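# Move the paper-filled crate into the yellow taped bay

## Task

Get the crate into the yellow bay so that it sits upright, lies completely within the tape lines without touching or overlapping them, and still has every piece of paper inside it. Nothing else in the room may be moved. The robot must not fall over or finish leaning, and the crate must stay in the bay on its own, without the robot holding it there.

## Robot and tools

Robot: a Hello Robot Stretch 3 with one arm. It has a two-wheel base (0.33 m long, 0.34 m wide) that drives forward/back and turns in place about a point midway between the wheels, 0.05 m behind the front edge; it cannot move sideways. A lift carries the arm up and down a mast, and the arm telescopes out to the robot's RIGHT, so reaching forward means driving the base. At the arm's end is a wrist (yaw, pitch, roll) with a two-finger gripper. The head (pan, tilt) holds head_camera and nav_camera; wrist_camera rides on the gripper. Now and then a loose object may get nudged by something outside the robot.

Frames: the base frame has its origin on the floor between the drive wheels, x forward, y left, z up; hand_pose is reported in it, at the point where closed fingertips meet. The odometry frame is the base frame as it was at the start. Heading is positive to the left, range -3.142 to 3.142.

execute_actions takes "actions", a list run in order (empty list = just report). Each action may hold "robot", "steps" (1 to 450 control steps at 30 per second; default 1) and "until" (only with steps; ends the action early when all its conditions hold). "robot" is one of: a single command; a list of up to 8 commands and {"pause_s": s} waits (s at most 15) executed one after another; or {"stop": true}, which brakes everything and clears the queue. A command may contain:
- "base": exactly one of {"translate_m": d}, a straight drive offset in metres from where the base is when that command begins, forward positive, |d| at most 1; or {"rotate_rad": a}, an in-place turn offset in radians, left/counter-clockwise positive, |a| at most 3.2.
- "joints": absolute targets by name; unnamed joints keep their goals. lift_m 0 to 1.1 (arm height); arm_m 0 to 0.52 (extension); wrist_yaw_rad -1.345 to 4.42 (0 along the arm, positive toward the front, 3.0 folded over the base); wrist_pitch_rad -1.57 to 0.451 (0 level, negative tips down); wrist_roll_rad -2.911 to 2.911; gripper_m -0.089 to 0.179 (larger is wider; fingertip gap is about 0.007 less near closed, 0.025 less wide open); head_pan_rad -3.953 to 1.73 (0 forward, positive left, -1.57 looks along the arm); head_tilt_rad -1.53 to 0.419 (negative looks down).
- "contact_limits": {"arm_m": effort in percent 1 to 100}, how hard the arm may push before halting; lower is gentler.
Base and joint motions in one command start together and keep going across later actions; a new command overrides at once and discards the rest of an older queue. An out-of-range or malformed value rejects the whole call.

"until" examples: {"robot": {"status": "ended"}} waits until nothing is moving and no queue runs; comparisons such as {"robot": {"lift_m": [">", 0.3], "base_status": ["!=", "moving"]}} use =, !=, <, <=, >, >=; {"any": {"status": "ended"}} fires when any one motion or the queue finishes.

zoom_image: "camera" (head_camera 896x504, nav_camera 672x504 fisheye, wrist_camera 644x364) and "region" [x0, y0, x1, y1] in that image's pixels from the top-left, at most 504 by 504; returns an enlarged crop of the latest image. finished_scene: "scene" (integer) ends the scene permanently and reports success; wait until all motion has ended first.

Result lines: base_status and joint_status give each motion's state (moving, done, off_target, contact_stop, time_out, stopped, not_commanded, torque_fault); the base bracket shows distance covered versus goal from wheel counts. joint_goals lists targets; measured_speeds gives encoder speeds; refusals, queue and queue_left track the queue. Lines starting refused:, dropped: or replaced: explain problems (indices count from 0). robot.on_its_own appears when the robot changed a goal itself, a joint went slack or its servo switched off, a motor strains at rest, or base_tilt drifts 3 degrees or more from its start value. motor_effort is percent of maximum, positive toward higher joint values, peak in brackets; it is noisy and biased. lidar_m gives 12 distances from the base origin, sector 1 straight ahead then counter-clockwise (4 left, 7 behind, 10 right), at 0.17 m height. wrist_depth_mm and head_depth_mm are 7x7 median depth grids. Each result ends with one image per camera.

Practical notes: the base runs fast (0.30 m/s, 1.9 rad/s) only when stowed (lift_m under 0.30, arm_m under 0.03, wrist_yaw_rad over 2.54); otherwise 0.10 m/s and 0.63 rad/s. To grasp, command gripper_m below the object's width; to let go, open at least 0.02 beyond the touch point; readings do not prove a hold. Fold or unfold the wrist only with lift_m 0.32 to 0.95, pitch -0.4 and roll near 0; keep pitch at -0.5 or lower when yaw is below -0.4. A contact_stop leaves that joint slack until commanded again.

Avoid: pushing something immovable with the gripper above about 0.45 m, pushing again right after a contact_stop, driving while holding or pressing on a fixed object, and snagging furniture (especially reversing); any of these can tip the robot. If it leans, back off in small steps, free the gripper and lower lift_m to about 0.2. Do not spill the paper, drop or slam the crate, bump other objects, or overload wrist servos, which then go limp for 10 s.

Each tool is called after ">>>" in YAML: its name, and indented under it one key for each argument.

## Session

>>> execute_actions:
  actions: []

Scene clock: 0.00 s.
robot.base_odometry: x=+0.000 y=+0.000 heading=+0.000 (m, m, rad; robot's odometry frame)
robot.turned_by_wheels: +0.000 (rad since the last result)
robot.turned_by_imu: +0.000 (rad since the last result)
robot.base_tilt: forward=+0.0 right=+1.1 (deg)
robot.lidar_m: 2.48 2.48 2.17 1.60 1.82 1.95 1.25 1.68 1.49 1.91 1.91 1.43
robot.head_depth_mm: 2250 3133 3298 3304 3339 3109 2196 / 2254 3308 3355 3407 3439 3156 2190 / 2246 3194 3229 3324 3351 3171 2199 / 2136 3103 3190 3175 2543 2599 2183 / 2035 3003 3093 3079 2468 2509 2200 / 2028 2940 2983 2999 2421 2441 2207 / 2022 2863 2904 2919 2349 2363 2229
robot.base_status: not_commanded
robot.joint_positions: lift_m=+0.358 arm_m=-0.001 wrist_yaw_rad=+3.089 wrist_pitch_rad=-0.464 wrist_roll_rad=+0.017 gripper_m=+0.037 head_pan_rad=-0.012 head_tilt_rad=-0.004
robot.joint_goals: lift_m=+0.358 arm_m=-0.001 wrist_yaw_rad=+3.089 wrist_pitch_rad=-0.464 wrist_roll_rad=+0.017 gripper_m=+0.037 head_pan_rad=-0.012 head_tilt_rad=-0.004
robot.joint_status: lift_m=not_commanded arm_m=not_commanded wrist_yaw_rad=not_commanded wrist_pitch_rad=not_commanded wrist_roll_rad=not_commanded gripper_m=not_commanded head_pan_rad=not_commanded head_tilt_rad=not_commanded
robot.measured_speeds: translate_m=+0.000 rotate_rad=+0.000 lift_m=+0.000 arm_m=+0.000 wrist_yaw_rad=+0.000 wrist_pitch_rad=+0.000 wrist_roll_rad=+0.000 head_pan_rad=+0.000 head_tilt_rad=+0.000
robot: refusals=0 queue=idle queue_left=0
robot.motor_effort: left_wheel=+0 right_wheel=+0 lift_m=+19 arm_m=+1 wrist_yaw_rad=+0 wrist_pitch_rad=+7 wrist_roll_rad=+1 gripper_m=-1 head_pan_rad=+0 head_tilt_rad=+1 (%)
robot.hand_pose: x=-0.0097 y=+0.0740 z=+0.3605 quat_wxyz=(+0.182, +0.698, +0.143, +0.678) (m; robot's base frame)
robot.wrist_depth_mm: - - - - - - - / - - - - - - - / 880 864 909 898 925 931 961 / 730 743 742 764 761 779 803 / 614 622 - 649 650 655 647 / 546 551 - 557 567 573 580 / 484 - - - 487 504 500
pictures: head_camera (sideways: a quarter turn clockwise sets it upright), nav_camera (sideways: a quarter turn counterclockwise sets it upright), wrist_camera
Images, in order (width x height): head_camera 896x504, nav_camera 672x504, wrist_camera 644x364.

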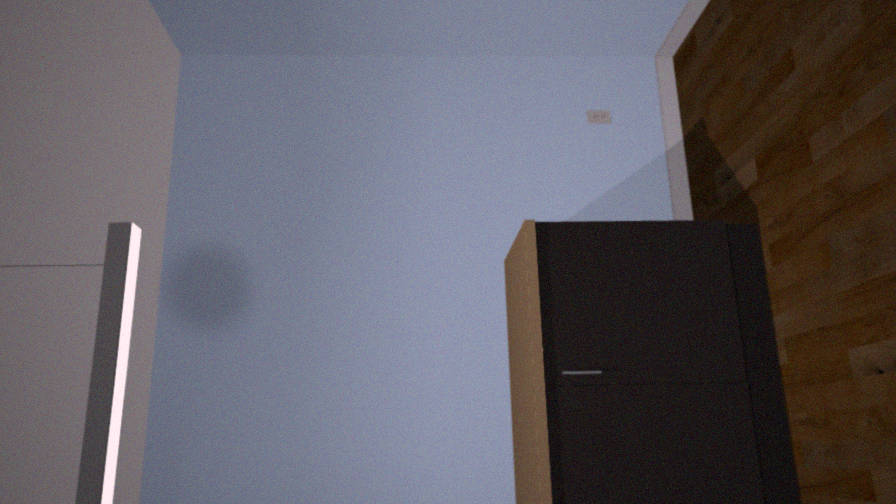

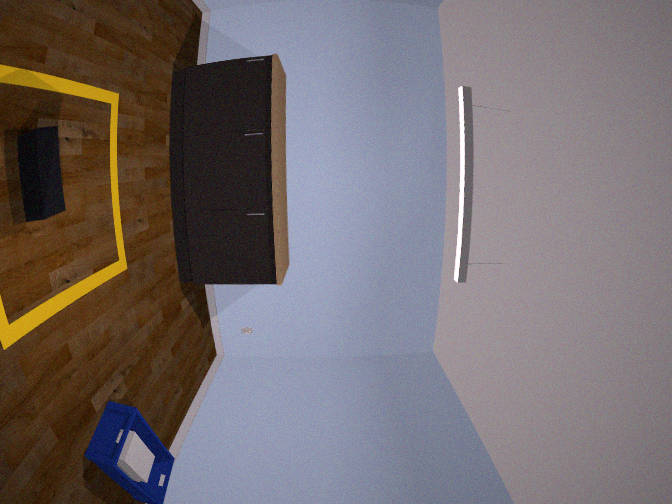

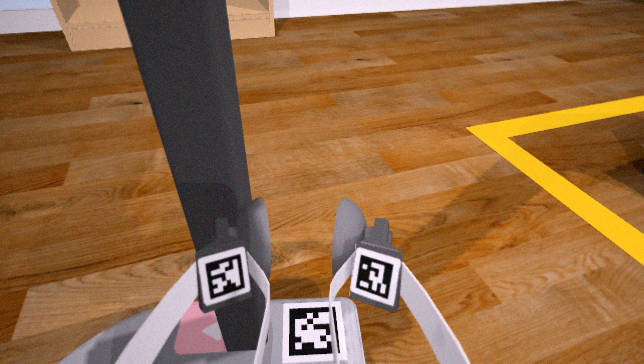

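>>> execute_actions:
  actions:
    - {"robot":{"joints":{"head_tilt_rad":-0.9,"head_pan_rad":-0.5}},"steps":60}

Scene clock: 7.23 s.
robot.base_odometry: x=+0.000 y=+0.000 heading=+0.000 (m, m, rad; robot's odometry frame)
robot.turned_by_wheels: +0.000 (rad since the last result)
robot.turned_by_imu: -0.001 (rad since the last result)
robot.base_tilt: forward=+0.0 right=+1.0 (deg)
robot.lidar_m: 2.47 2.47 2.17 1.59 1.83 1.96 1.25 1.68 1.50 1.91 1.91 1.43
robot.head_depth_mm: 1993 2084 1825 1597 1397 1255 1134 / 2140 1972 1794 1594 1404 1251 1152 / 2365 1920 1802 1596 1404 1255 1133 / 2509 2079 1839 1590 1402 1256 1134 / 2682 2190 1852 1600 1404 1254 1133 / 2687 2202 1844 1596 1400 1254 1135 / 2696 2206 1850 1590 1407 1258 1132
robot.base_status: not_commanded
robot.joint_positions: lift_m=+0.358 arm_m=-0.001 wrist_yaw_rad=+3.089 wrist_pitch_rad=-0.464 wrist_roll_rad=+0.017 gripper_m=+0.037 head_pan_rad=-0.493 head_tilt_rad=-0.888
robot.joint_goals: lift_m=+0.358 arm_m=-0.001 wrist_yaw_rad=+3.089 wrist_pitch_rad=-0.464 wrist_roll_rad=+0.017 gripper_m=+0.037 head_pan_rad=-0.500 head_tilt_rad=-0.900
robot.joint_status: lift_m=not_commanded arm_m=not_commanded wrist_yaw_rad=not_commanded wrist_pitch_rad=not_commanded wrist_roll_rad=not_commanded gripper_m=not_commanded head_pan_rad=done head_tilt_rad=done
robot.measured_speeds: translate_m=+0.000 rotate_rad=+0.000 lift_m=+0.000 arm_m=+0.000 wrist_yaw_rad=+0.000 wrist_pitch_rad=+0.000 wrist_roll_rad=+0.000 head_pan_rad=+0.000 head_tilt_rad=+0.000
robot: refusals=0 queue=done queue_left=0
robot.motor_effort: left_wheel=+0(0) right_wheel=+0(0) lift_m=+19(19) arm_m=+1(1) wrist_yaw_rad=+0(0) wrist_pitch_rad=+7(6) wrist_roll_rad=+1(0) gripper_m=+1(1) head_pan_rad=-4(32) head_tilt_rad=-4(31) (%)
robot.hand_pose: x=-0.0097 y=+0.0740 z=+0.3605 quat_wxyz=(+0.182, +0.698, +0.143, +0.678) (m; robot's base frame)
robot.wrist_depth_mm: - - - - - - - / - - - - - - - / 875 910 900 900 913 932 979 / 716 729 755 744 759 779 773 / 617 622 - 642 645 658 670 / 539 537 - 546 563 570 574 / 473 - - - 491 502 501
pictures: head_camera (sideways: a quarter turn clockwise sets it upright), nav_camera (sideways: a quarter turn counterclockwise sets it upright), wrist_camera
Images, in order (width x height): head_camera 896x504, nav_camera 672x504, wrist_camera 644x364.

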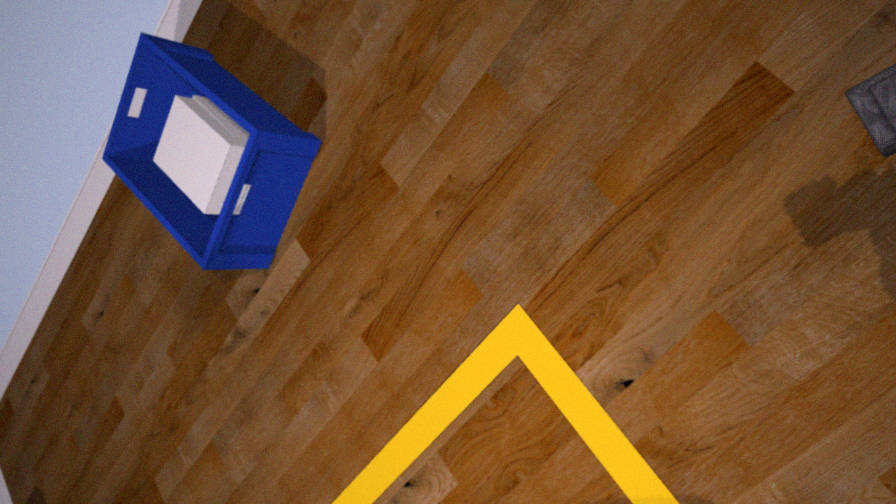

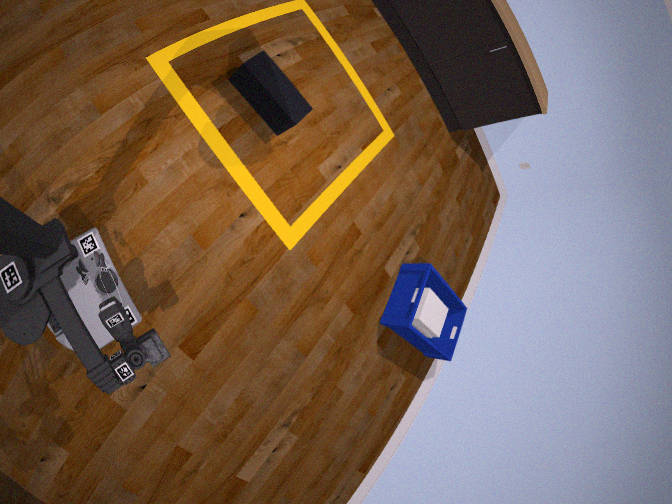

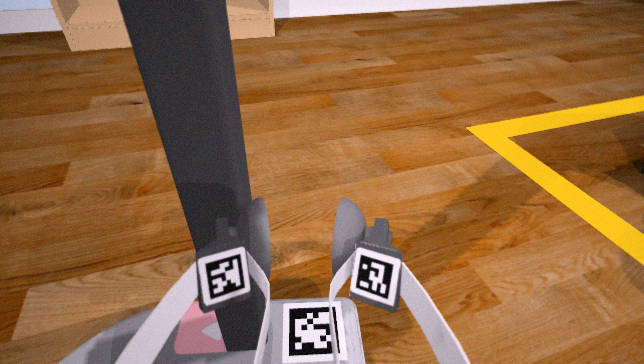

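>>> execute_actions:
  actions:
    - {"robot":{"joints":{"head_tilt_rad":-0.9,"head_pan_rad":0.15}},"steps":50}

Scene clock: 21.53 s.
robot.base_odometry: x=+0.000 y=+0.000 heading=+0.000 (m, m, rad; robot's odometry frame)
robot.turned_by_wheels: +0.000 (rad since the last result)
robot.turned_by_imu: -0.001 (rad since the last result)
robot.base_tilt: forward=-0.1 right=+1.0 (deg)
robot.lidar_m: 2.47 2.47 2.17 1.59 1.82 1.96 1.25 1.68 1.49 1.91 1.92 1.42
robot.head_depth_mm: 2676 2168 1856 1590 1398 1249 1135 / 2507 2180 1831 1586 1399 1253 1129 / 2444 2196 1839 1585 1404 1248 1134 / 2378 2195 1835 1588 1395 1252 1136 / 2334 2197 1842 1504 1404 1256 1133 / 2306 2186 1851 1483 1404 1253 1132 / 2289 2189 1845 1510 1407 1256 1137
robot.base_status: not_commanded
robot.joint_positions: lift_m=+0.358 arm_m=-0.001 wrist_yaw_rad=+3.089 wrist_pitch_rad=-0.464 wrist_roll_rad=+0.017 gripper_m=+0.037 head_pan_rad=+0.143 head_tilt_rad=-0.889
robot.joint_goals: lift_m=+0.358 arm_m=-0.001 wrist_yaw_rad=+3.089 wrist_pitch_rad=-0.464 wrist_roll_rad=+0.017 gripper_m=+0.037 head_pan_rad=+0.150 head_tilt_rad=-0.900
robot.joint_status: lift_m=not_commanded arm_m=not_commanded wrist_yaw_rad=not_commanded wrist_pitch_rad=not_commanded wrist_roll_rad=not_commanded gripper_m=not_commanded head_pan_rad=done head_tilt_rad=done
robot.measured_speeds: translate_m=+0.000 rotate_rad=+0.000 lift_m=+0.000 arm_m=+0.000 wrist_yaw_rad=+0.000 wrist_pitch_rad=+0.000 wrist_roll_rad=+0.000 head_pan_rad=+0.000 head_tilt_rad=+0.000
robot: refusals=0 queue=done queue_left=0
robot.motor_effort: left_wheel=+0(0) right_wheel=+0(0) lift_m=+19(19) arm_m=+1(1) wrist_yaw_rad=+0(0) wrist_pitch_rad=+6(6) wrist_roll_rad=+1(1) gripper_m=+0(0) head_pan_rad=+3(37) head_tilt_rad=-4(5) (%)
robot.hand_pose: x=-0.0097 y=+0.0740 z=+0.3605 quat_wxyz=(+0.182, +0.698, +0.143, +0.678) (m; robot's base frame)
robot.wrist_depth_mm: - - - - - - - / - - - - - - - / 873 886 900 916 958 929 961 / 719 711 753 750 762 770 802 / 618 638 - 630 650 658 660 / 537 542 - 555 566 554 560 / 477 - - - 499 506 499
pictures: head_camera (sideways: a quarter turn clockwise sets it upright), nav_camera (sideways: a quarter turn counterclockwise sets it upright), wrist_camera
Images, in order (width x height): head_camera 896x504, nav_camera 672x504, wrist_camera 644x364.

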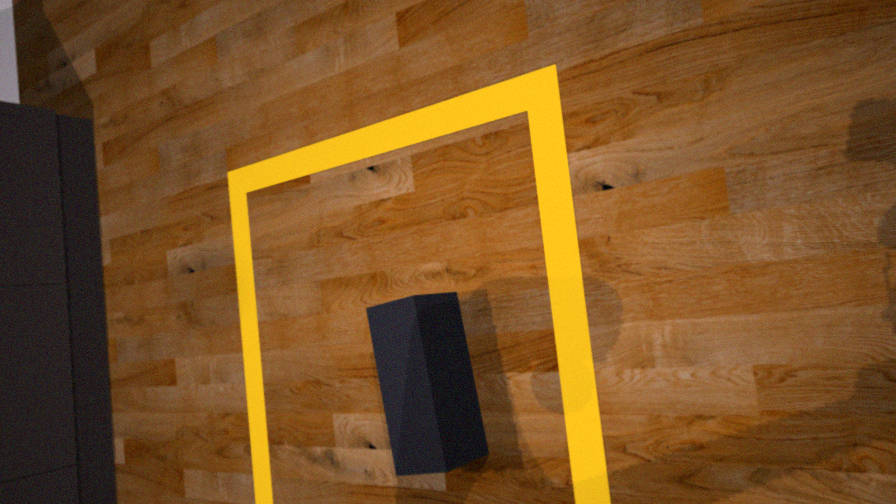

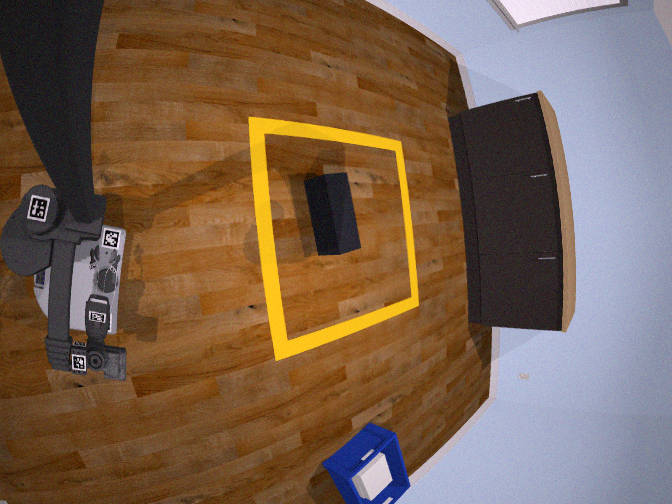

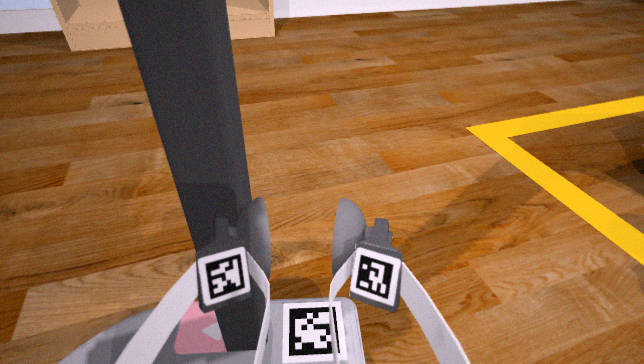

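>>> execute_actions:
  actions:
    - {"robot":[{"base":{"rotate_rad":-0.22},"joints":{"lift_m":0.28}},{"base":{"translate_m":1.0}},{"base":{"translate_m":0.66}},{"base":{"rotate_rad":-1.35},"joints":{"lift_m":0.6,"head_pan_rad":-0.2}},{"joints":{"wrist_yaw_rad":1.57,"gripper_m":0.12}},{"joints":{"wrist_pitch_rad":-1.0}}],"steps":450,"until":{"robot":{"status":"ended"}}}
    - {"steps":300,"until":{"robot":{"status":"ended"}}}

Scene clock: 51.90 s.
robot.base_odometry: x=+1.620 y=-0.362 heading=-1.570 (m, m, rad; robot's odometry frame)
robot.turned_by_wheels: -1.570 (rad since the last result)
robot.turned_by_imu: -1.570 (rad since the last result)
robot.base_tilt: forward=+0.0 right=+1.2 (deg)
robot.lidar_m: 0.52 1.14 1.33 1.00 1.01 1.18 2.64 2.60 3.05 2.89 2.21 0.41
robot.head_depth_mm: 1362 1644 1838 1594 1344 1249 1145 / 1296 1532 1774 1482 1375 1257 1147 / 1235 1443 1723 1417 1290 1217 1140 / 1168 1368 1568 1400 1290 1248 1136 / 1121 1293 1527 1468 1377 1257 1132 / 1073 1232 1448 1563 1400 1253 1130 / 1025 1171 1363 1547 1404 1257 1134
robot.base_status: done (rotate_rad -1.3499 of -1.3500)
robot.joint_positions: lift_m=+0.600 arm_m=-0.001 wrist_yaw_rad=+1.572 wrist_pitch_rad=-1.004 wrist_roll_rad=+0.017 gripper_m=+0.120 head_pan_rad=-0.193 head_tilt_rad=-0.890
robot.joint_goals: lift_m=+0.600 arm_m=-0.001 wrist_yaw_rad=+1.570 wrist_pitch_rad=-1.000 wrist_roll_rad=+0.017 gripper_m=+0.120 head_pan_rad=-0.200 head_tilt_rad=-0.900
robot.joint_status: lift_m=done arm_m=not_commanded wrist_yaw_rad=done wrist_pitch_rad=done wrist_roll_rad=not_commanded gripper_m=done head_pan_rad=done head_tilt_rad=done
robot.measured_speeds: translate_m=+0.000 rotate_rad=+0.000 lift_m=+0.000 arm_m=+0.000 wrist_yaw_rad=+0.000 wrist_pitch_rad=+0.000 wrist_roll_rad=+0.000 head_pan_rad=+0.000 head_tilt_rad=+0.000
robot: refusals=0 queue=done queue_left=0
robot.motor_effort: left_wheel=+1(8) right_wheel=-1(6) lift_m=+22(25) arm_m=+1(0) wrist_yaw_rad=-1(3) wrist_pitch_rad=+2(7) wrist_roll_rad=+1(1) gripper_m=+0(92) head_pan_rad=-4(28) head_tilt_rad=-4(5) (%)
robot.hand_pose: x=+0.0958 y=-0.1441 z=+0.5094 quat_wxyz=(+0.677, +0.681, -0.203, +0.192) (m; robot's base frame)
robot.wrist_depth_mm: 806 812 803 676 739 661 880 / 761 776 781 689 645 806 835 / 722 729 753 713 752 763 784 / 683 692 714 715 714 718 729 / 654 649 664 675 691 680 701 / 616 - 633 637 632 672 663 / - - - 613 602 620 630
pictures: head_camera (sideways: a quarter turn clockwise sets it upright), nav_camera (sideways: a quarter turn counterclockwise sets it upright), wrist_camera
Images, in order (width x height): head_camera 896x504, nav_camera 672x504, wrist_camera 644x364.

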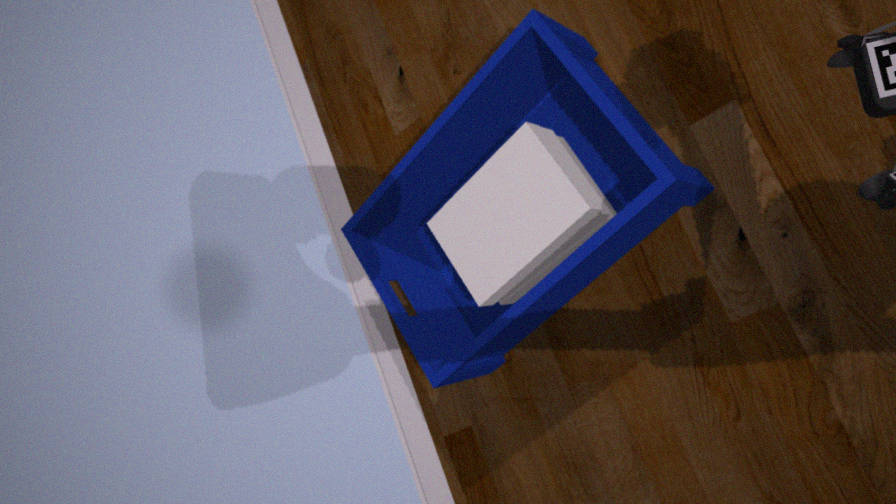

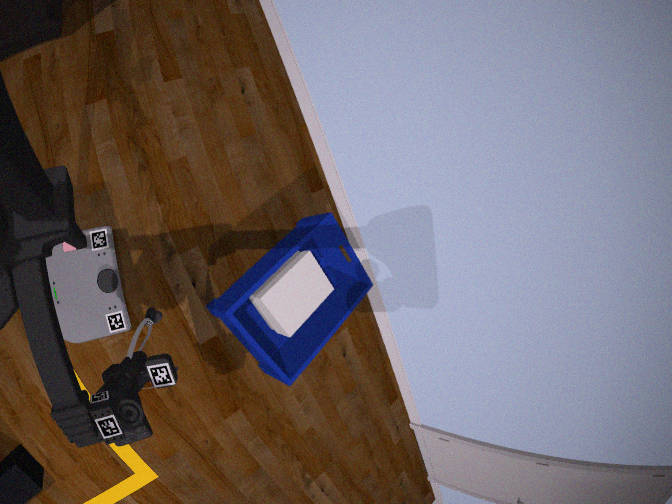

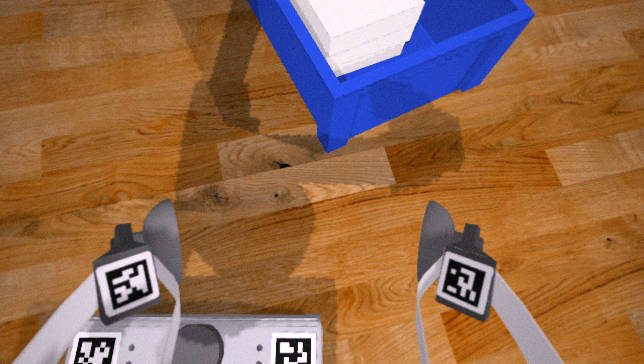

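>>> execute_actions:
  actions:
    - {"robot":[{"joints":{"wrist_yaw_rad":0.6,"arm_m":0.05,"lift_m":0.45}},{"base":{"translate_m":0.42}}],"steps":450,"until":{"robot":{"status":"ended"}}}

Scene clock: 70.30 s.
robot.base_odometry: x=+1.620 y=-0.782 heading=-1.570 (m, m, rad; robot's odometry frame)
robot.turned_by_wheels: +0.000 (rad since the last result)
robot.turned_by_imu: -0.002 (rad since the last result)
robot.base_tilt: forward=-0.1 right=+1.2 (deg)
robot.lidar_m: 0.25 0.73 0.85 1.51 1.20 1.30 2.33 2.93 2.98 0.18 0.17 0.18
robot.head_depth_mm: 861 1029 1289 1548 1396 1154 1134 / 816 968 1192 1507 1312 1096 1087 / 776 911 1107 1401 1299 1097 1084 / 738 860 1030 1288 1332 1193 1115 / 705 816 965 1190 1376 1215 1133 / 673 774 908 1104 1334 1250 1133 / 645 738 860 1033 1292 1256 1135
robot.base_status: done (translate_m +0.4199 of +0.4200)
robot.joint_positions: lift_m=+0.450 arm_m=+0.050 wrist_yaw_rad=+0.601 wrist_pitch_rad=-1.006 wrist_roll_rad=+0.017 gripper_m=+0.120 head_pan_rad=-0.193 head_tilt_rad=-0.890
robot.joint_goals: lift_m=+0.450 arm_m=+0.050 wrist_yaw_rad=+0.600 wrist_pitch_rad=-1.000 wrist_roll_rad=+0.017 gripper_m=+0.120 head_pan_rad=-0.200 head_tilt_rad=-0.900
robot.joint_status: lift_m=done arm_m=done wrist_yaw_rad=done wrist_pitch_rad=done wrist_roll_rad=not_commanded gripper_m=done head_pan_rad=done head_tilt_rad=done
robot.measured_speeds: translate_m=+0.000 rotate_rad=+0.000 lift_m=+0.000 arm_m=+0.000 wrist_yaw_rad=+0.000 wrist_pitch_rad=+0.000 wrist_roll_rad=+0.000 head_pan_rad=+0.000 head_tilt_rad=+0.000
robot: refusals=0 queue=done queue_left=0
robot.motor_effort: left_wheel=+1(6) right_wheel=+17(27) lift_m=+16(19) arm_m=+4(4) wrist_yaw_rad=-1(2) wrist_pitch_rad=+3(3) wrist_roll_rad=+1(1) gripper_m=+0(1) head_pan_rad=-3(4) head_tilt_rad=-4(4) (%)
robot.hand_pose: x=+0.0444 y=-0.2911 z=+0.3595 quat_wxyz=(+0.689, +0.508, -0.496, -0.147) (m; robot's base frame)
robot.wrist_depth_mm: 417 406 396 394 658 667 692 / 503 506 480 463 627 630 640 / 392 400 564 565 591 595 611 / 375 377 480 545 551 566 577 / 350 362 508 520 532 537 545 / 344 - 485 489 504 525 513 / 418 460 465 466 477 494 497
pictures: head_camera (sideways: a quarter turn clockwise sets it upright), nav_camera (sideways: a quarter turn counterclockwise sets it upright), wrist_camera
Images, in order (width x height): head_camera 896x504, nav_camera 672x504, wrist_camera 644x364.

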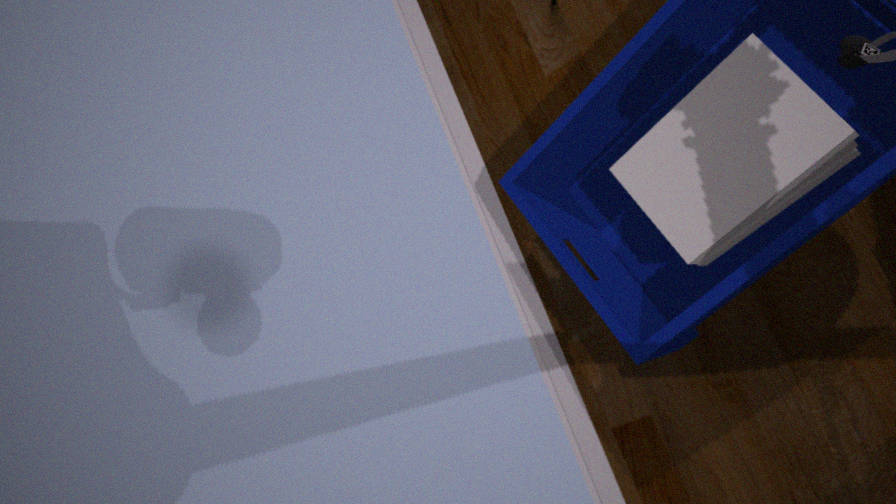

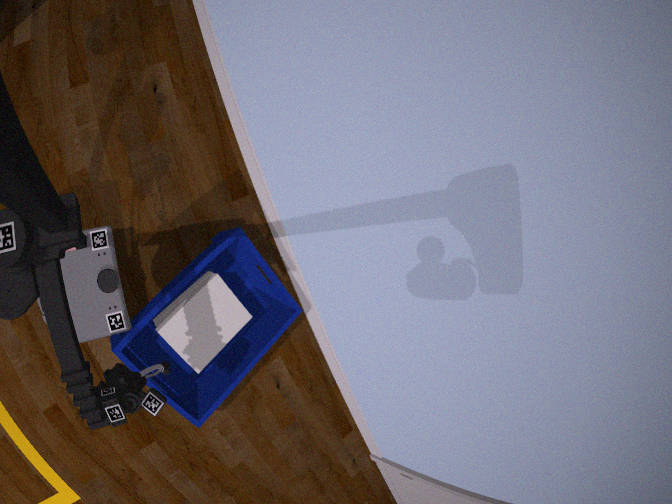

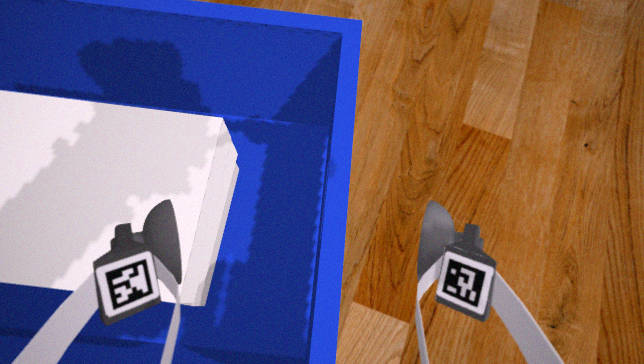

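>>> execute_actions:
  actions:
    - {"robot":[{"base":{"translate_m":-0.03},"joints":{"gripper_m":0.08}},{"joints":{"lift_m":0.24}},{"joints":{"gripper_m":-0.05}},{"pause_s":1},{"base":{"translate_m":-0.65}}],"steps":450,"until":{"robot":{"status":"ended"}}}

Scene clock: 88.10 s.
robot.base_odometry: x=+1.619 y=-0.102 heading=-1.569 (m, m, rad; robot's odometry frame)
robot.turned_by_wheels: +0.001 (rad since the last result)
robot.turned_by_imu: -0.006 (rad since the last result)
robot.base_tilt: forward=+0.0 right=+1.1 (deg)
robot.lidar_m: 0.26 1.39 1.62 0.94 0.94 1.11 2.39 2.39 2.74 0.19 0.19 0.19
robot.head_depth_mm: 1681 2002 1842 1597 1403 1194 1127 / 1593 1887 1837 1587 1319 1096 1099 / 1514 1766 1833 1600 1281 1098 1087 / 1443 1676 1831 1590 1332 1130 1115 / 1372 1589 1788 1586 1397 1219 1130 / 1319 1507 1729 1590 1408 1253 1130 / 1265 1439 1672 1602 1401 1262 1134
robot.base_status: done (translate_m -0.6499 of -0.6500)
robot.joint_positions: lift_m=+0.240 arm_m=+0.050 wrist_yaw_rad=+0.613 wrist_pitch_rad=-0.981 wrist_roll_rad=+0.026 gripper_m=-0.022 head_pan_rad=-0.193 head_tilt_rad=-0.890
robot.joint_goals: lift_m=+0.240 arm_m=+0.050 wrist_yaw_rad=+0.600 wrist_pitch_rad=-1.000 wrist_roll_rad=+0.026 gripper_m=-0.023 head_pan_rad=-0.200 head_tilt_rad=-0.900
robot.joint_status: lift_m=done arm_m=done wrist_yaw_rad=done wrist_pitch_rad=done wrist_roll_rad=not_commanded gripper_m=done head_pan_rad=done head_tilt_rad=done
robot.measured_speeds: translate_m=+0.000 rotate_rad=+0.000 lift_m=+0.000 arm_m=+0.000 wrist_yaw_rad=+0.000 wrist_pitch_rad=+0.000 wrist_roll_rad=+0.000 head_pan_rad=+0.000 head_tilt_rad=+0.000
robot: refusals=0 queue=done queue_left=0
robot.on_its_own: gripper_m is held at -0.023, not at your -0.050, by its stall guard, which is not easing now
robot.motor_effort: left_wheel=+3(4) right_wheel=-18(27) lift_m=+21(22) arm_m=+4(4) wrist_yaw_rad=-11(13) wrist_pitch_rad=-8(8) wrist_roll_rad=-2(2) gripper_m=-25(100) head_pan_rad=-3(3) head_tilt_rad=-4(4) (%)
robot.hand_pose: x=+0.0489 y=-0.2949 z=+0.1522 quat_wxyz=(+0.689, +0.504, -0.503, -0.136) (m; robot's base frame)
robot.wrist_depth_mm: 200 265 391 130 415 419 426 / 193 275 373 120 387 392 395 / 194 284 352 113 364 365 370 / 198 302 330 106 340 346 348 / 201 305 314 99 324 328 329 / 242 292 95 94 306 308 317 / 280 279 281 91 289 294 295
pictures: head_camera (sideways: a quarter turn clockwise sets it upright), nav_camera (sideways: a quarter turn counterclockwise sets it upright), wrist_camera
Images, in order (width x height): head_camera 896x504, nav_camera 672x504, wrist_camera 644x364.

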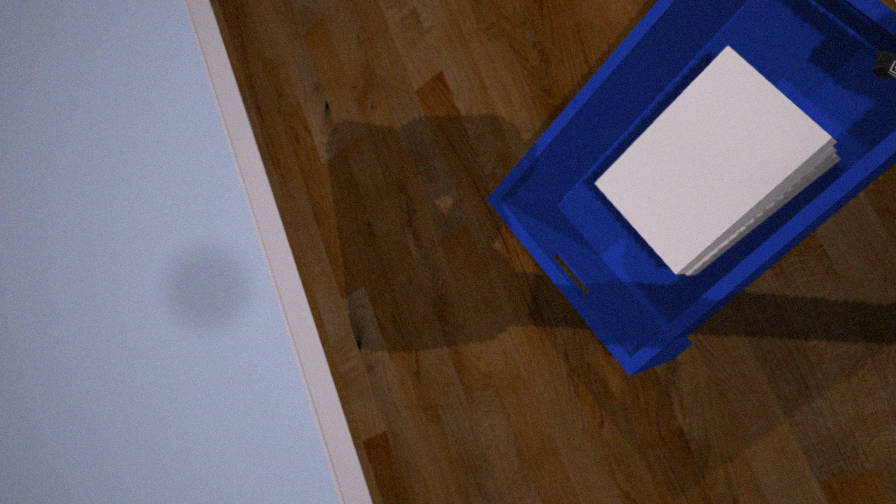

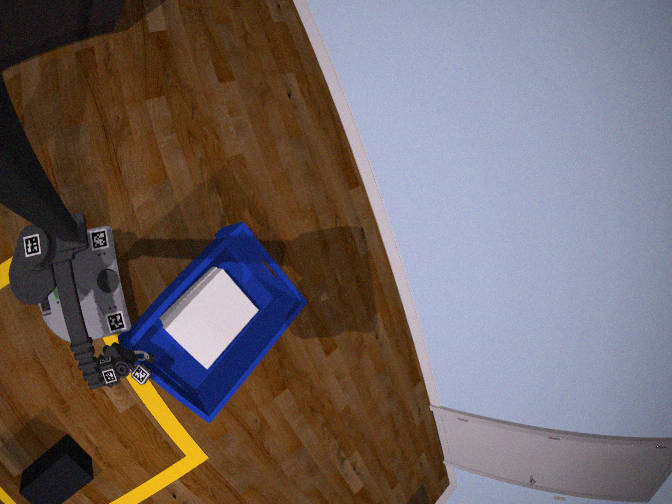

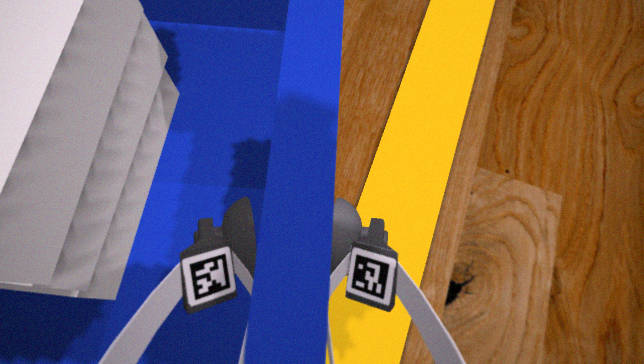

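>>> execute_actions:
  actions:
    - {"robot":[{"base":{"translate_m":0.1}},{"base":{"rotate_rad":-0.55}},{"base":{"translate_m":-0.45}}],"steps":450,"until":{"robot":{"status":"ended"}}}
    - {"robot":{"joints":{"head_pan_rad":-0.6,"head_tilt_rad":-1.2}},"steps":40}

Scene clock: 113.33 s.
robot.base_odometry: x=+1.854 y=+0.182 heading=-2.120 (m, m, rad; robot's odometry frame)
robot.turned_by_wheels: -0.551 (rad since the last result)
robot.turned_by_imu: -0.671 (rad since the last result)
robot.base_tilt: forward=-0.1 right=+1.2 (deg)
robot.lidar_m: 0.21 0.36 1.59 0.77 0.62 0.62 0.68 1.05 2.19 0.20 0.18 0.18
robot.head_depth_mm: 1672 1550 1360 1352 1267 1185 1132 / 1674 1554 1437 1310 1261 - 1111 / 1677 1556 1438 1316 1261 - - / 1673 1547 1438 1178 1181 1214 - / 1674 1549 1439 1179 1234 1203 - / 1678 1554 1443 1337 1243 1191 1130 / 1669 1548 1442 1228 1246 1193 1127
robot.base_status: done (translate_m -0.4499 of -0.4500)
robot.joint_positions: lift_m=+0.240 arm_m=+0.050 wrist_yaw_rad=+0.854 wrist_pitch_rad=-0.955 wrist_roll_rad=+0.023 gripper_m=-0.016 head_pan_rad=-0.593 head_tilt_rad=-1.185
robot.joint_goals: lift_m=+0.240 arm_m=+0.050 wrist_yaw_rad=+0.839 wrist_pitch_rad=-1.000 wrist_roll_rad=+0.023 gripper_m=-0.017 head_pan_rad=-0.600 head_tilt_rad=-1.200
robot.joint_status: lift_m=done arm_m=done wrist_yaw_rad=done wrist_pitch_rad=done wrist_roll_rad=not_commanded gripper_m=done head_pan_rad=done head_tilt_rad=done
robot.measured_speeds: translate_m=+0.000 rotate_rad=+0.000 lift_m=+0.000 arm_m=+0.000 wrist_yaw_rad=+0.000 wrist_pitch_rad=+0.000 wrist_roll_rad=+0.000 head_pan_rad=+0.000 head_tilt_rad=+0.000
robot: refusals=0 queue=done queue_left=0
robot.on_its_own: wrist_yaw_rad is held at +0.839, not at your +0.600, by its stall guard, which is not easing now; gripper_m is held at -0.017, not at your -0.050, by its stall guard, which is not easing now
robot.motor_effort: left_wheel=+4(11) right_wheel=-18(39) lift_m=+20(21) arm_m=+2(5) wrist_yaw_rad=-12(51) wrist_pitch_rad=-19(19) wrist_roll_rad=-1(9) gripper_m=-23(37) head_pan_rad=-3(28) head_tilt_rad=-6(21) (%)
robot.hand_pose: x=+0.0753 y=-0.2795 z=+0.1556 quat_wxyz=(+0.701, +0.555, -0.445, -0.042) (m; robot's base frame)
robot.wrist_depth_mm: 209 266 403 138 429 437 441 / 197 277 383 126 401 403 401 / 195 289 360 119 368 374 381 / 198 308 335 112 345 352 356 / 212 310 317 103 327 331 335 / 295 294 98 97 312 314 313 / 280 280 282 94 293 296 300
pictures: head_camera (sideways: a quarter turn clockwise sets it upright), nav_camera (sideways: a quarter turn counterclockwise sets it upright), wrist_camera
Images, in order (width x height): head_camera 896x504, nav_camera 672x504, wrist_camera 644x364.

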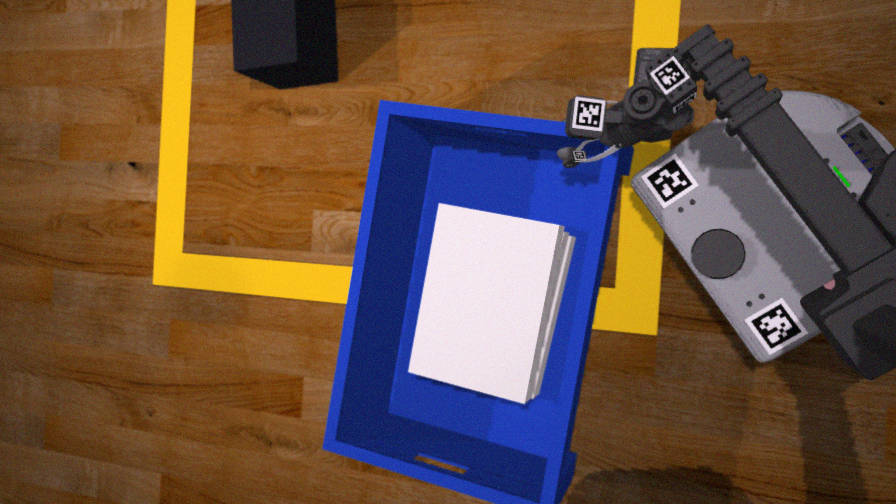

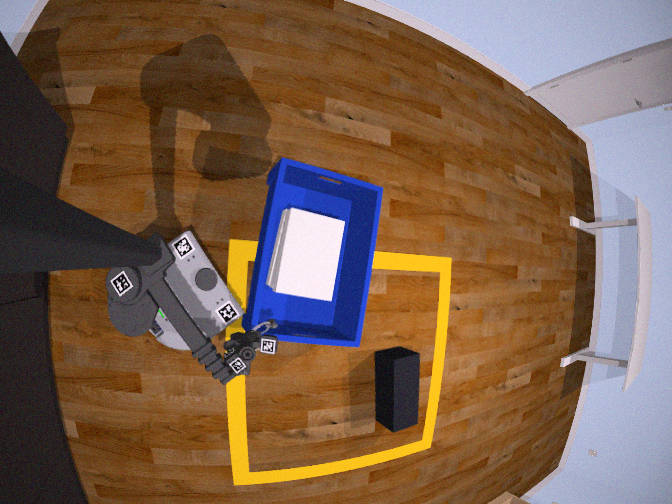

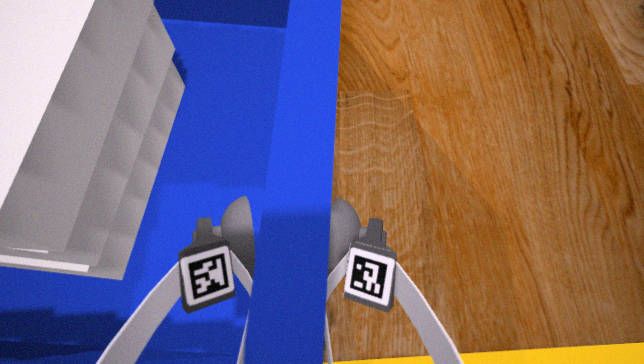

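>>> execute_actions:
  actions:
    - {"robot":{"base":{"translate_m":-0.21},"joints":{"arm_m":0.26}},"steps":300,"until":{"robot":{"status":"ended"}}}
    - {"robot":{"joints":{"head_pan_rad":-0.8}},"steps":20}

Scene clock: 122.87 s.
robot.base_odometry: x=+1.964 y=+0.361 heading=-2.120 (m, m, rad; robot's odometry frame)
robot.turned_by_wheels: +0.000 (rad since the last result)
robot.turned_by_imu: +0.101 (rad since the last result)
robot.base_tilt: forward=-0.1 right=+1.1 (deg)
robot.lidar_m: 0.30 1.71 1.71 0.55 0.47 0.47 0.54 0.93 2.07 0.37 0.28 0.28
robot.head_depth_mm: 1677 1382 1444 1364 1268 1184 1129 / 1665 1383 1427 1254 1252 1216 1118 / 1676 1497 1392 1305 1259 - - / 1672 1549 1361 1185 1245 1215 - / 1667 1546 1362 1177 1242 1202 1131 / 1668 1542 1439 1342 1242 1194 1126 / 1673 1543 1436 1322 1256 1196 1128
robot.base_status: done (translate_m -0.2099 of -0.2100)
robot.joint_positions: lift_m=+0.240 arm_m=+0.259 wrist_yaw_rad=+0.951 wrist_pitch_rad=-0.953 wrist_roll_rad=+0.020 gripper_m=-0.016 head_pan_rad=-0.793 head_tilt_rad=-1.186
robot.joint_goals: lift_m=+0.240 arm_m=+0.260 wrist_yaw_rad=+0.933 wrist_pitch_rad=-1.000 wrist_roll_rad=+0.020 gripper_m=-0.017 head_pan_rad=-0.800 head_tilt_rad=-1.200
robot.joint_status: lift_m=done arm_m=done wrist_yaw_rad=done wrist_pitch_rad=done wrist_roll_rad=not_commanded gripper_m=done head_pan_rad=moving head_tilt_rad=done
robot.measured_speeds: translate_m=+0.000 rotate_rad=+0.000 lift_m=+0.000 arm_m=+0.000 wrist_yaw_rad=+0.000 wrist_pitch_rad=+0.000 wrist_roll_rad=+0.000 head_pan_rad=+0.000 head_tilt_rad=+0.000
robot: refusals=0 queue=running queue_left=0
robot.on_its_own: wrist_yaw_rad is held at +0.933, not at your +0.600, by its stall guard, which is not easing now; gripper_m is held at -0.017, not at your -0.050, by its stall guard, which is not easing now
robot.motor_effort: left_wheel=+9(14) right_wheel=-23(34) lift_m=+17(20) arm_m=+8(11) wrist_yaw_rad=-15(27) wrist_pitch_rad=-20(24) wrist_roll_rad=+0(2) gripper_m=-23(26) head_pan_rad=-2(22) head_tilt_rad=-5(5) (%)
robot.hand_pose: x=+0.0833 y=-0.4794 z=+0.1560 quat_wxyz=(+0.703, +0.576, -0.417, -0.007) (m; robot's base frame)
robot.wrist_depth_mm: 213 296 402 138 429 430 441 / 204 296 380 128 399 406 409 / 203 317 356 119 371 378 381 / 205 316 336 111 350 350 355 / 207 309 104 103 329 333 340 / 289 294 98 97 312 311 315 / 282 283 280 94 291 297 298
pictures: head_camera (sideways: a quarter turn clockwise sets it upright), nav_camera (sideways: a quarter turn counterclockwise sets it upright), wrist_camera
Images, in order (width x height): head_camera 896x504, nav_camera 672x504, wrist_camera 644x364.

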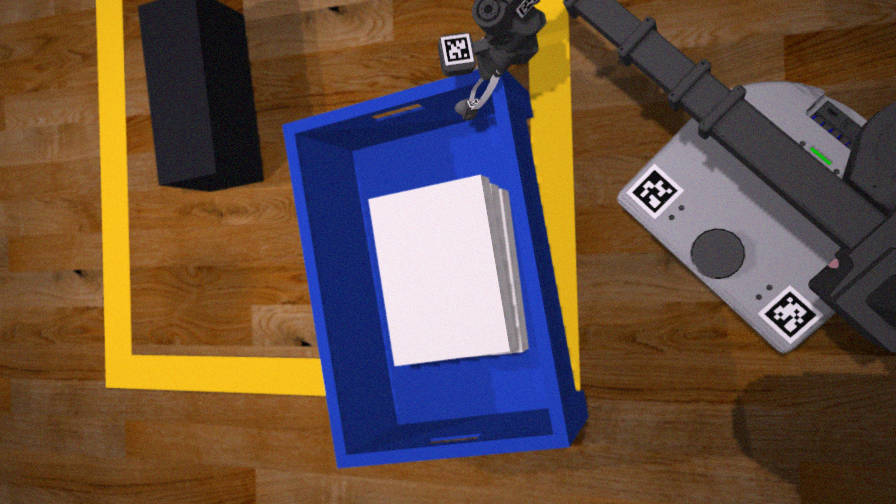

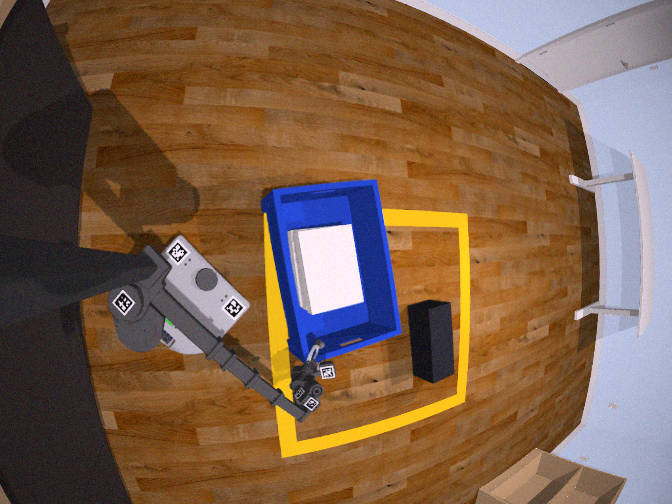

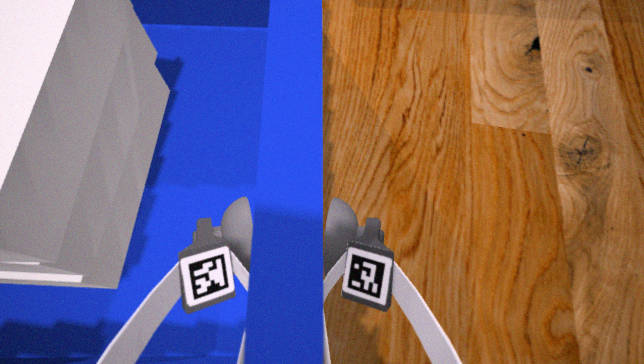

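>>> execute_actions:
  actions:
    - {"robot":{"base":{"translate_m":-0.06},"joints":{"arm_m":0.43}},"steps":300,"until":{"robot":{"status":"ended"}}}
    - {"steps":10}

Scene clock: 128.83 s.
robot.base_odometry: x=+1.995 y=+0.412 heading=-2.120 (m, m, rad; robot's odometry frame)
robot.turned_by_wheels: +0.000 (rad since the last result)
robot.turned_by_imu: +0.071 (rad since the last result)
robot.base_tilt: forward=-0.1 right=+1.2 (deg)
robot.lidar_m: 0.27 1.74 1.75 0.49 0.44 0.44 0.53 0.99 2.03 0.44 0.30 0.27
robot.head_depth_mm: 1668 1385 1444 1310 1276 1181 1131 / 1676 1366 1342 1310 1265 1214 1118 / 1675 1515 1264 1201 1267 - - / 1673 1547 1311 1194 1252 1210 - / 1669 1545 1361 1335 1246 1197 1127 / 1665 1553 1437 1334 1263 1193 1130 / 1671 1544 1435 1348 1264 1192 1132
robot.base_status: done (translate_m -0.0600 of -0.0600)
robot.joint_positions: lift_m=+0.240 arm_m=+0.429 wrist_yaw_rad=+1.050 wrist_pitch_rad=-0.980 wrist_roll_rad=+0.012 gripper_m=-0.016 head_pan_rad=-0.793 head_tilt_rad=-1.186
robot.joint_goals: lift_m=+0.240 arm_m=+0.430 wrist_yaw_rad=+1.032 wrist_pitch_rad=-1.000 wrist_roll_rad=+0.012 gripper_m=-0.017 head_pan_rad=-0.800 head_tilt_rad=-1.200
robot.joint_status: lift_m=done arm_m=done wrist_yaw_rad=done wrist_pitch_rad=done wrist_roll_rad=not_commanded gripper_m=done head_pan_rad=done head_tilt_rad=done
robot.measured_speeds: translate_m=+0.000 rotate_rad=+0.000 lift_m=+0.000 arm_m=+0.000 wrist_yaw_rad=+0.000 wrist_pitch_rad=+0.000 wrist_roll_rad=+0.000 head_pan_rad=+0.000 head_tilt_rad=+0.000
robot: refusals=0 queue=done queue_left=0
robot.on_its_own: wrist_yaw_rad is held at +1.032, not at your +0.600, by its stall guard, which is not easing now; gripper_m is held at -0.017, not at your -0.050, by its stall guard, which is not easing now; wrist_yaw_rad is at rest, and its effort (-15) is outside its rest range (-12 to +12)
robot.motor_effort: left_wheel=+7(11) right_wheel=-15(36) lift_m=+16(17) arm_m=+9(13) wrist_yaw_rad=-15(31) wrist_pitch_rad=-8(22) wrist_roll_rad=+2(2) gripper_m=-24(26) head_pan_rad=-4(3) head_tilt_rad=-6(5) (%)
robot.hand_pose: x=+0.0850 y=-0.6356 z=+0.1527 quat_wxyz=(+0.705, +0.601, -0.377, +0.021) (m; robot's base frame)
robot.wrist_depth_mm: 221 381 392 409 415 427 431 / 219 338 367 382 391 393 399 / 217 345 345 354 363 369 375 / 215 323 322 335 343 347 351 / 225 308 100 101 325 326 332 / 259 297 94 95 309 310 313 / 278 283 255 91 293 296 297
pictures: head_camera (sideways: a quarter turn clockwise sets it upright), nav_camera (sideways: a quarter turn counterclockwise sets it upright), wrist_camera
Images, in order (width x height): head_camera 896x504, nav_camera 672x504, wrist_camera 644x364.

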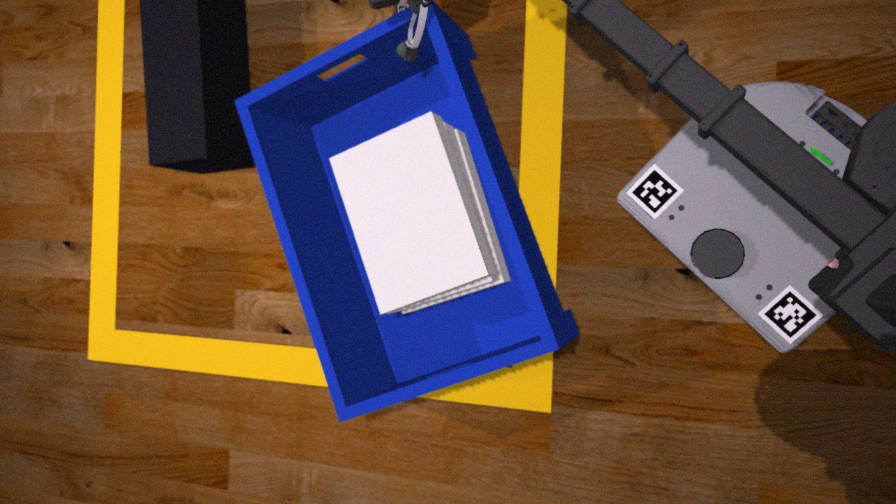

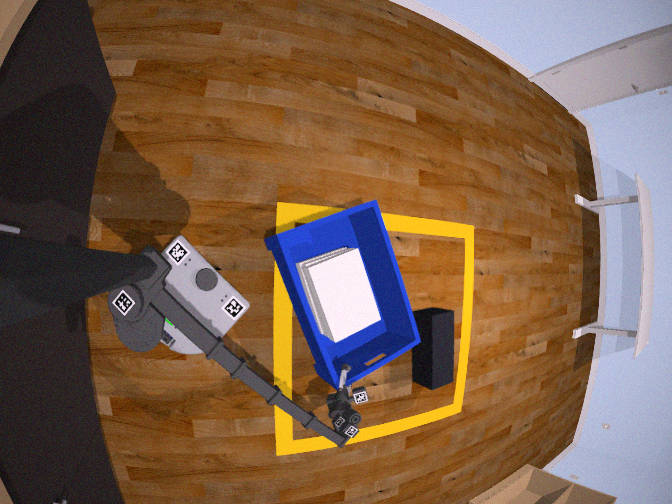

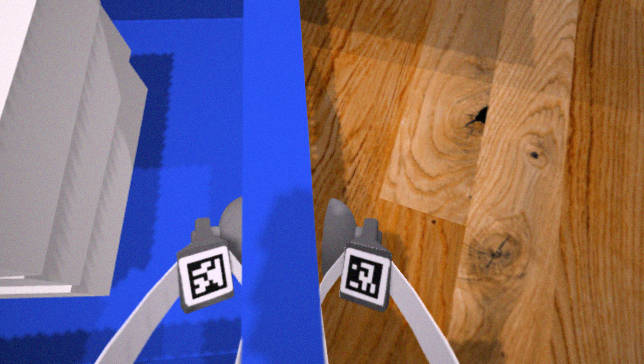

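>>> execute_actions:
  actions:
    - {"robot":[{"base":{"translate_m":-0.09}},{"joints":{"wrist_yaw_rad":0.7}}],"steps":200,"until":{"robot":{"status":"ended"}}}
    - {"steps":10}

Scene clock: 137.27 s.
robot.base_odometry: x=+2.042 y=+0.489 heading=-2.120 (m, m, rad; robot's odometry frame)
robot.turned_by_wheels: +0.000 (rad since the last result)
robot.turned_by_imu: +0.124 (rad since the last result)
robot.base_tilt: forward=-0.1 right=+1.3 (deg)
robot.lidar_m: 1.92 1.80 0.60 0.42 0.39 0.40 0.52 1.98 2.02 0.48 0.35 0.33
robot.head_depth_mm: 1675 1379 1317 1316 1270 1185 1129 / 1673 1380 1377 1311 1264 1218 1118 / 1677 1548 1252 1208 1266 - - / 1670 1555 1252 1199 1268 1209 - / 1669 1549 1361 1342 1252 1202 1126 / 1681 1556 1423 1336 1263 1191 1134 / 1669 1549 1437 1354 1261 1193 1127
robot.base_status: done (translate_m -0.0900 of -0.0900)
robot.joint_positions: lift_m=+0.240 arm_m=+0.430 wrist_yaw_rad=+0.746 wrist_pitch_rad=-1.005 wrist_roll_rad=+0.005 gripper_m=-0.016 head_pan_rad=-0.793 head_tilt_rad=-1.186
robot.joint_goals: lift_m=+0.240 arm_m=+0.430 wrist_yaw_rad=+0.700 wrist_pitch_rad=-1.000 wrist_roll_rad=+0.005 gripper_m=-0.017 head_pan_rad=-0.800 head_tilt_rad=-1.200
robot.joint_status: lift_m=done arm_m=done wrist_yaw_rad=off_target wrist_pitch_rad=done wrist_roll_rad=not_commanded gripper_m=done head_pan_rad=done head_tilt_rad=done
robot.measured_speeds: translate_m=+0.000 rotate_rad=+0.000 lift_m=+0.000 arm_m=+0.000 wrist_yaw_rad=+0.000 wrist_pitch_rad=+0.000 wrist_roll_rad=+0.000 head_pan_rad=+0.000 head_tilt_rad=+0.000
robot: refusals=0 queue=dropped queue_left=0
robot.on_its_own: gripper_m is held at -0.017, not at your -0.050, by its stall guard, which is not easing now; wrist_yaw_rad is at rest, and its effort (-39) is outside its rest range (-12 to +12)
robot.motor_effort: left_wheel=+9(22) right_wheel=-17(40) lift_m=+16(18) arm_m=+7(8) wrist_yaw_rad=-39(42) wrist_pitch_rad=+3(24) wrist_roll_rad=+4(4) gripper_m=-30(29) head_pan_rad=-4(4) head_tilt_rad=-5(5) (%)
robot.hand_pose: x=+0.0578 y=-0.6605 z=+0.1496 quat_wxyz=(+0.700, +0.543, -0.454, -0.093) (m; robot's base frame)
robot.wrist_depth_mm: 358 376 123 398 402 410 414 / 288 365 115 369 380 380 388 / 275 338 108 355 358 369 371 / 264 325 102 334 337 343 347 / 249 308 97 319 320 329 329 / 238 291 92 296 310 310 311 / 273 280 89 285 291 296 298
pictures: head_camera (sideways: a quarter turn clockwise sets it upright), nav_camera (sideways: a quarter turn counterclockwise sets it upright), wrist_camera
Images, in order (width x height): head_camera 896x504, nav_camera 672x504, wrist_camera 644x364.

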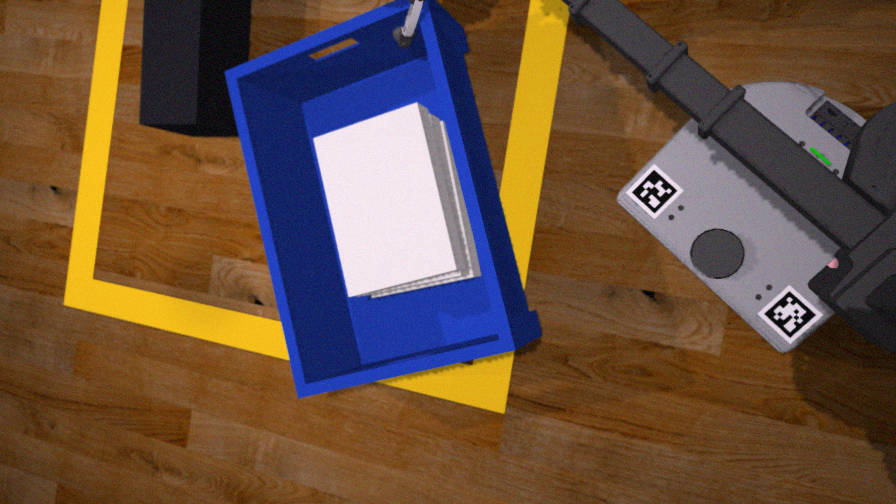

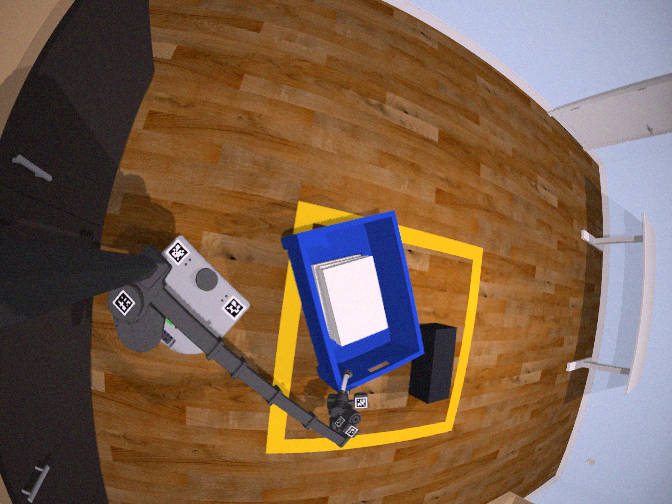

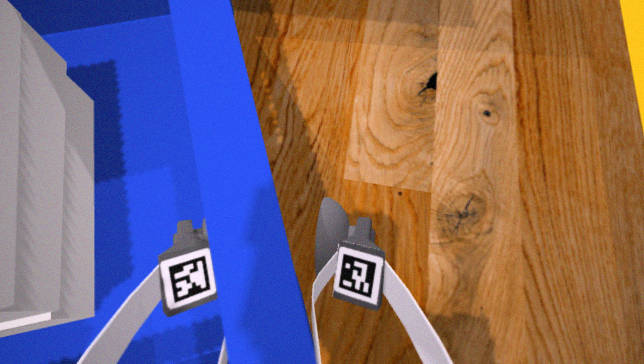

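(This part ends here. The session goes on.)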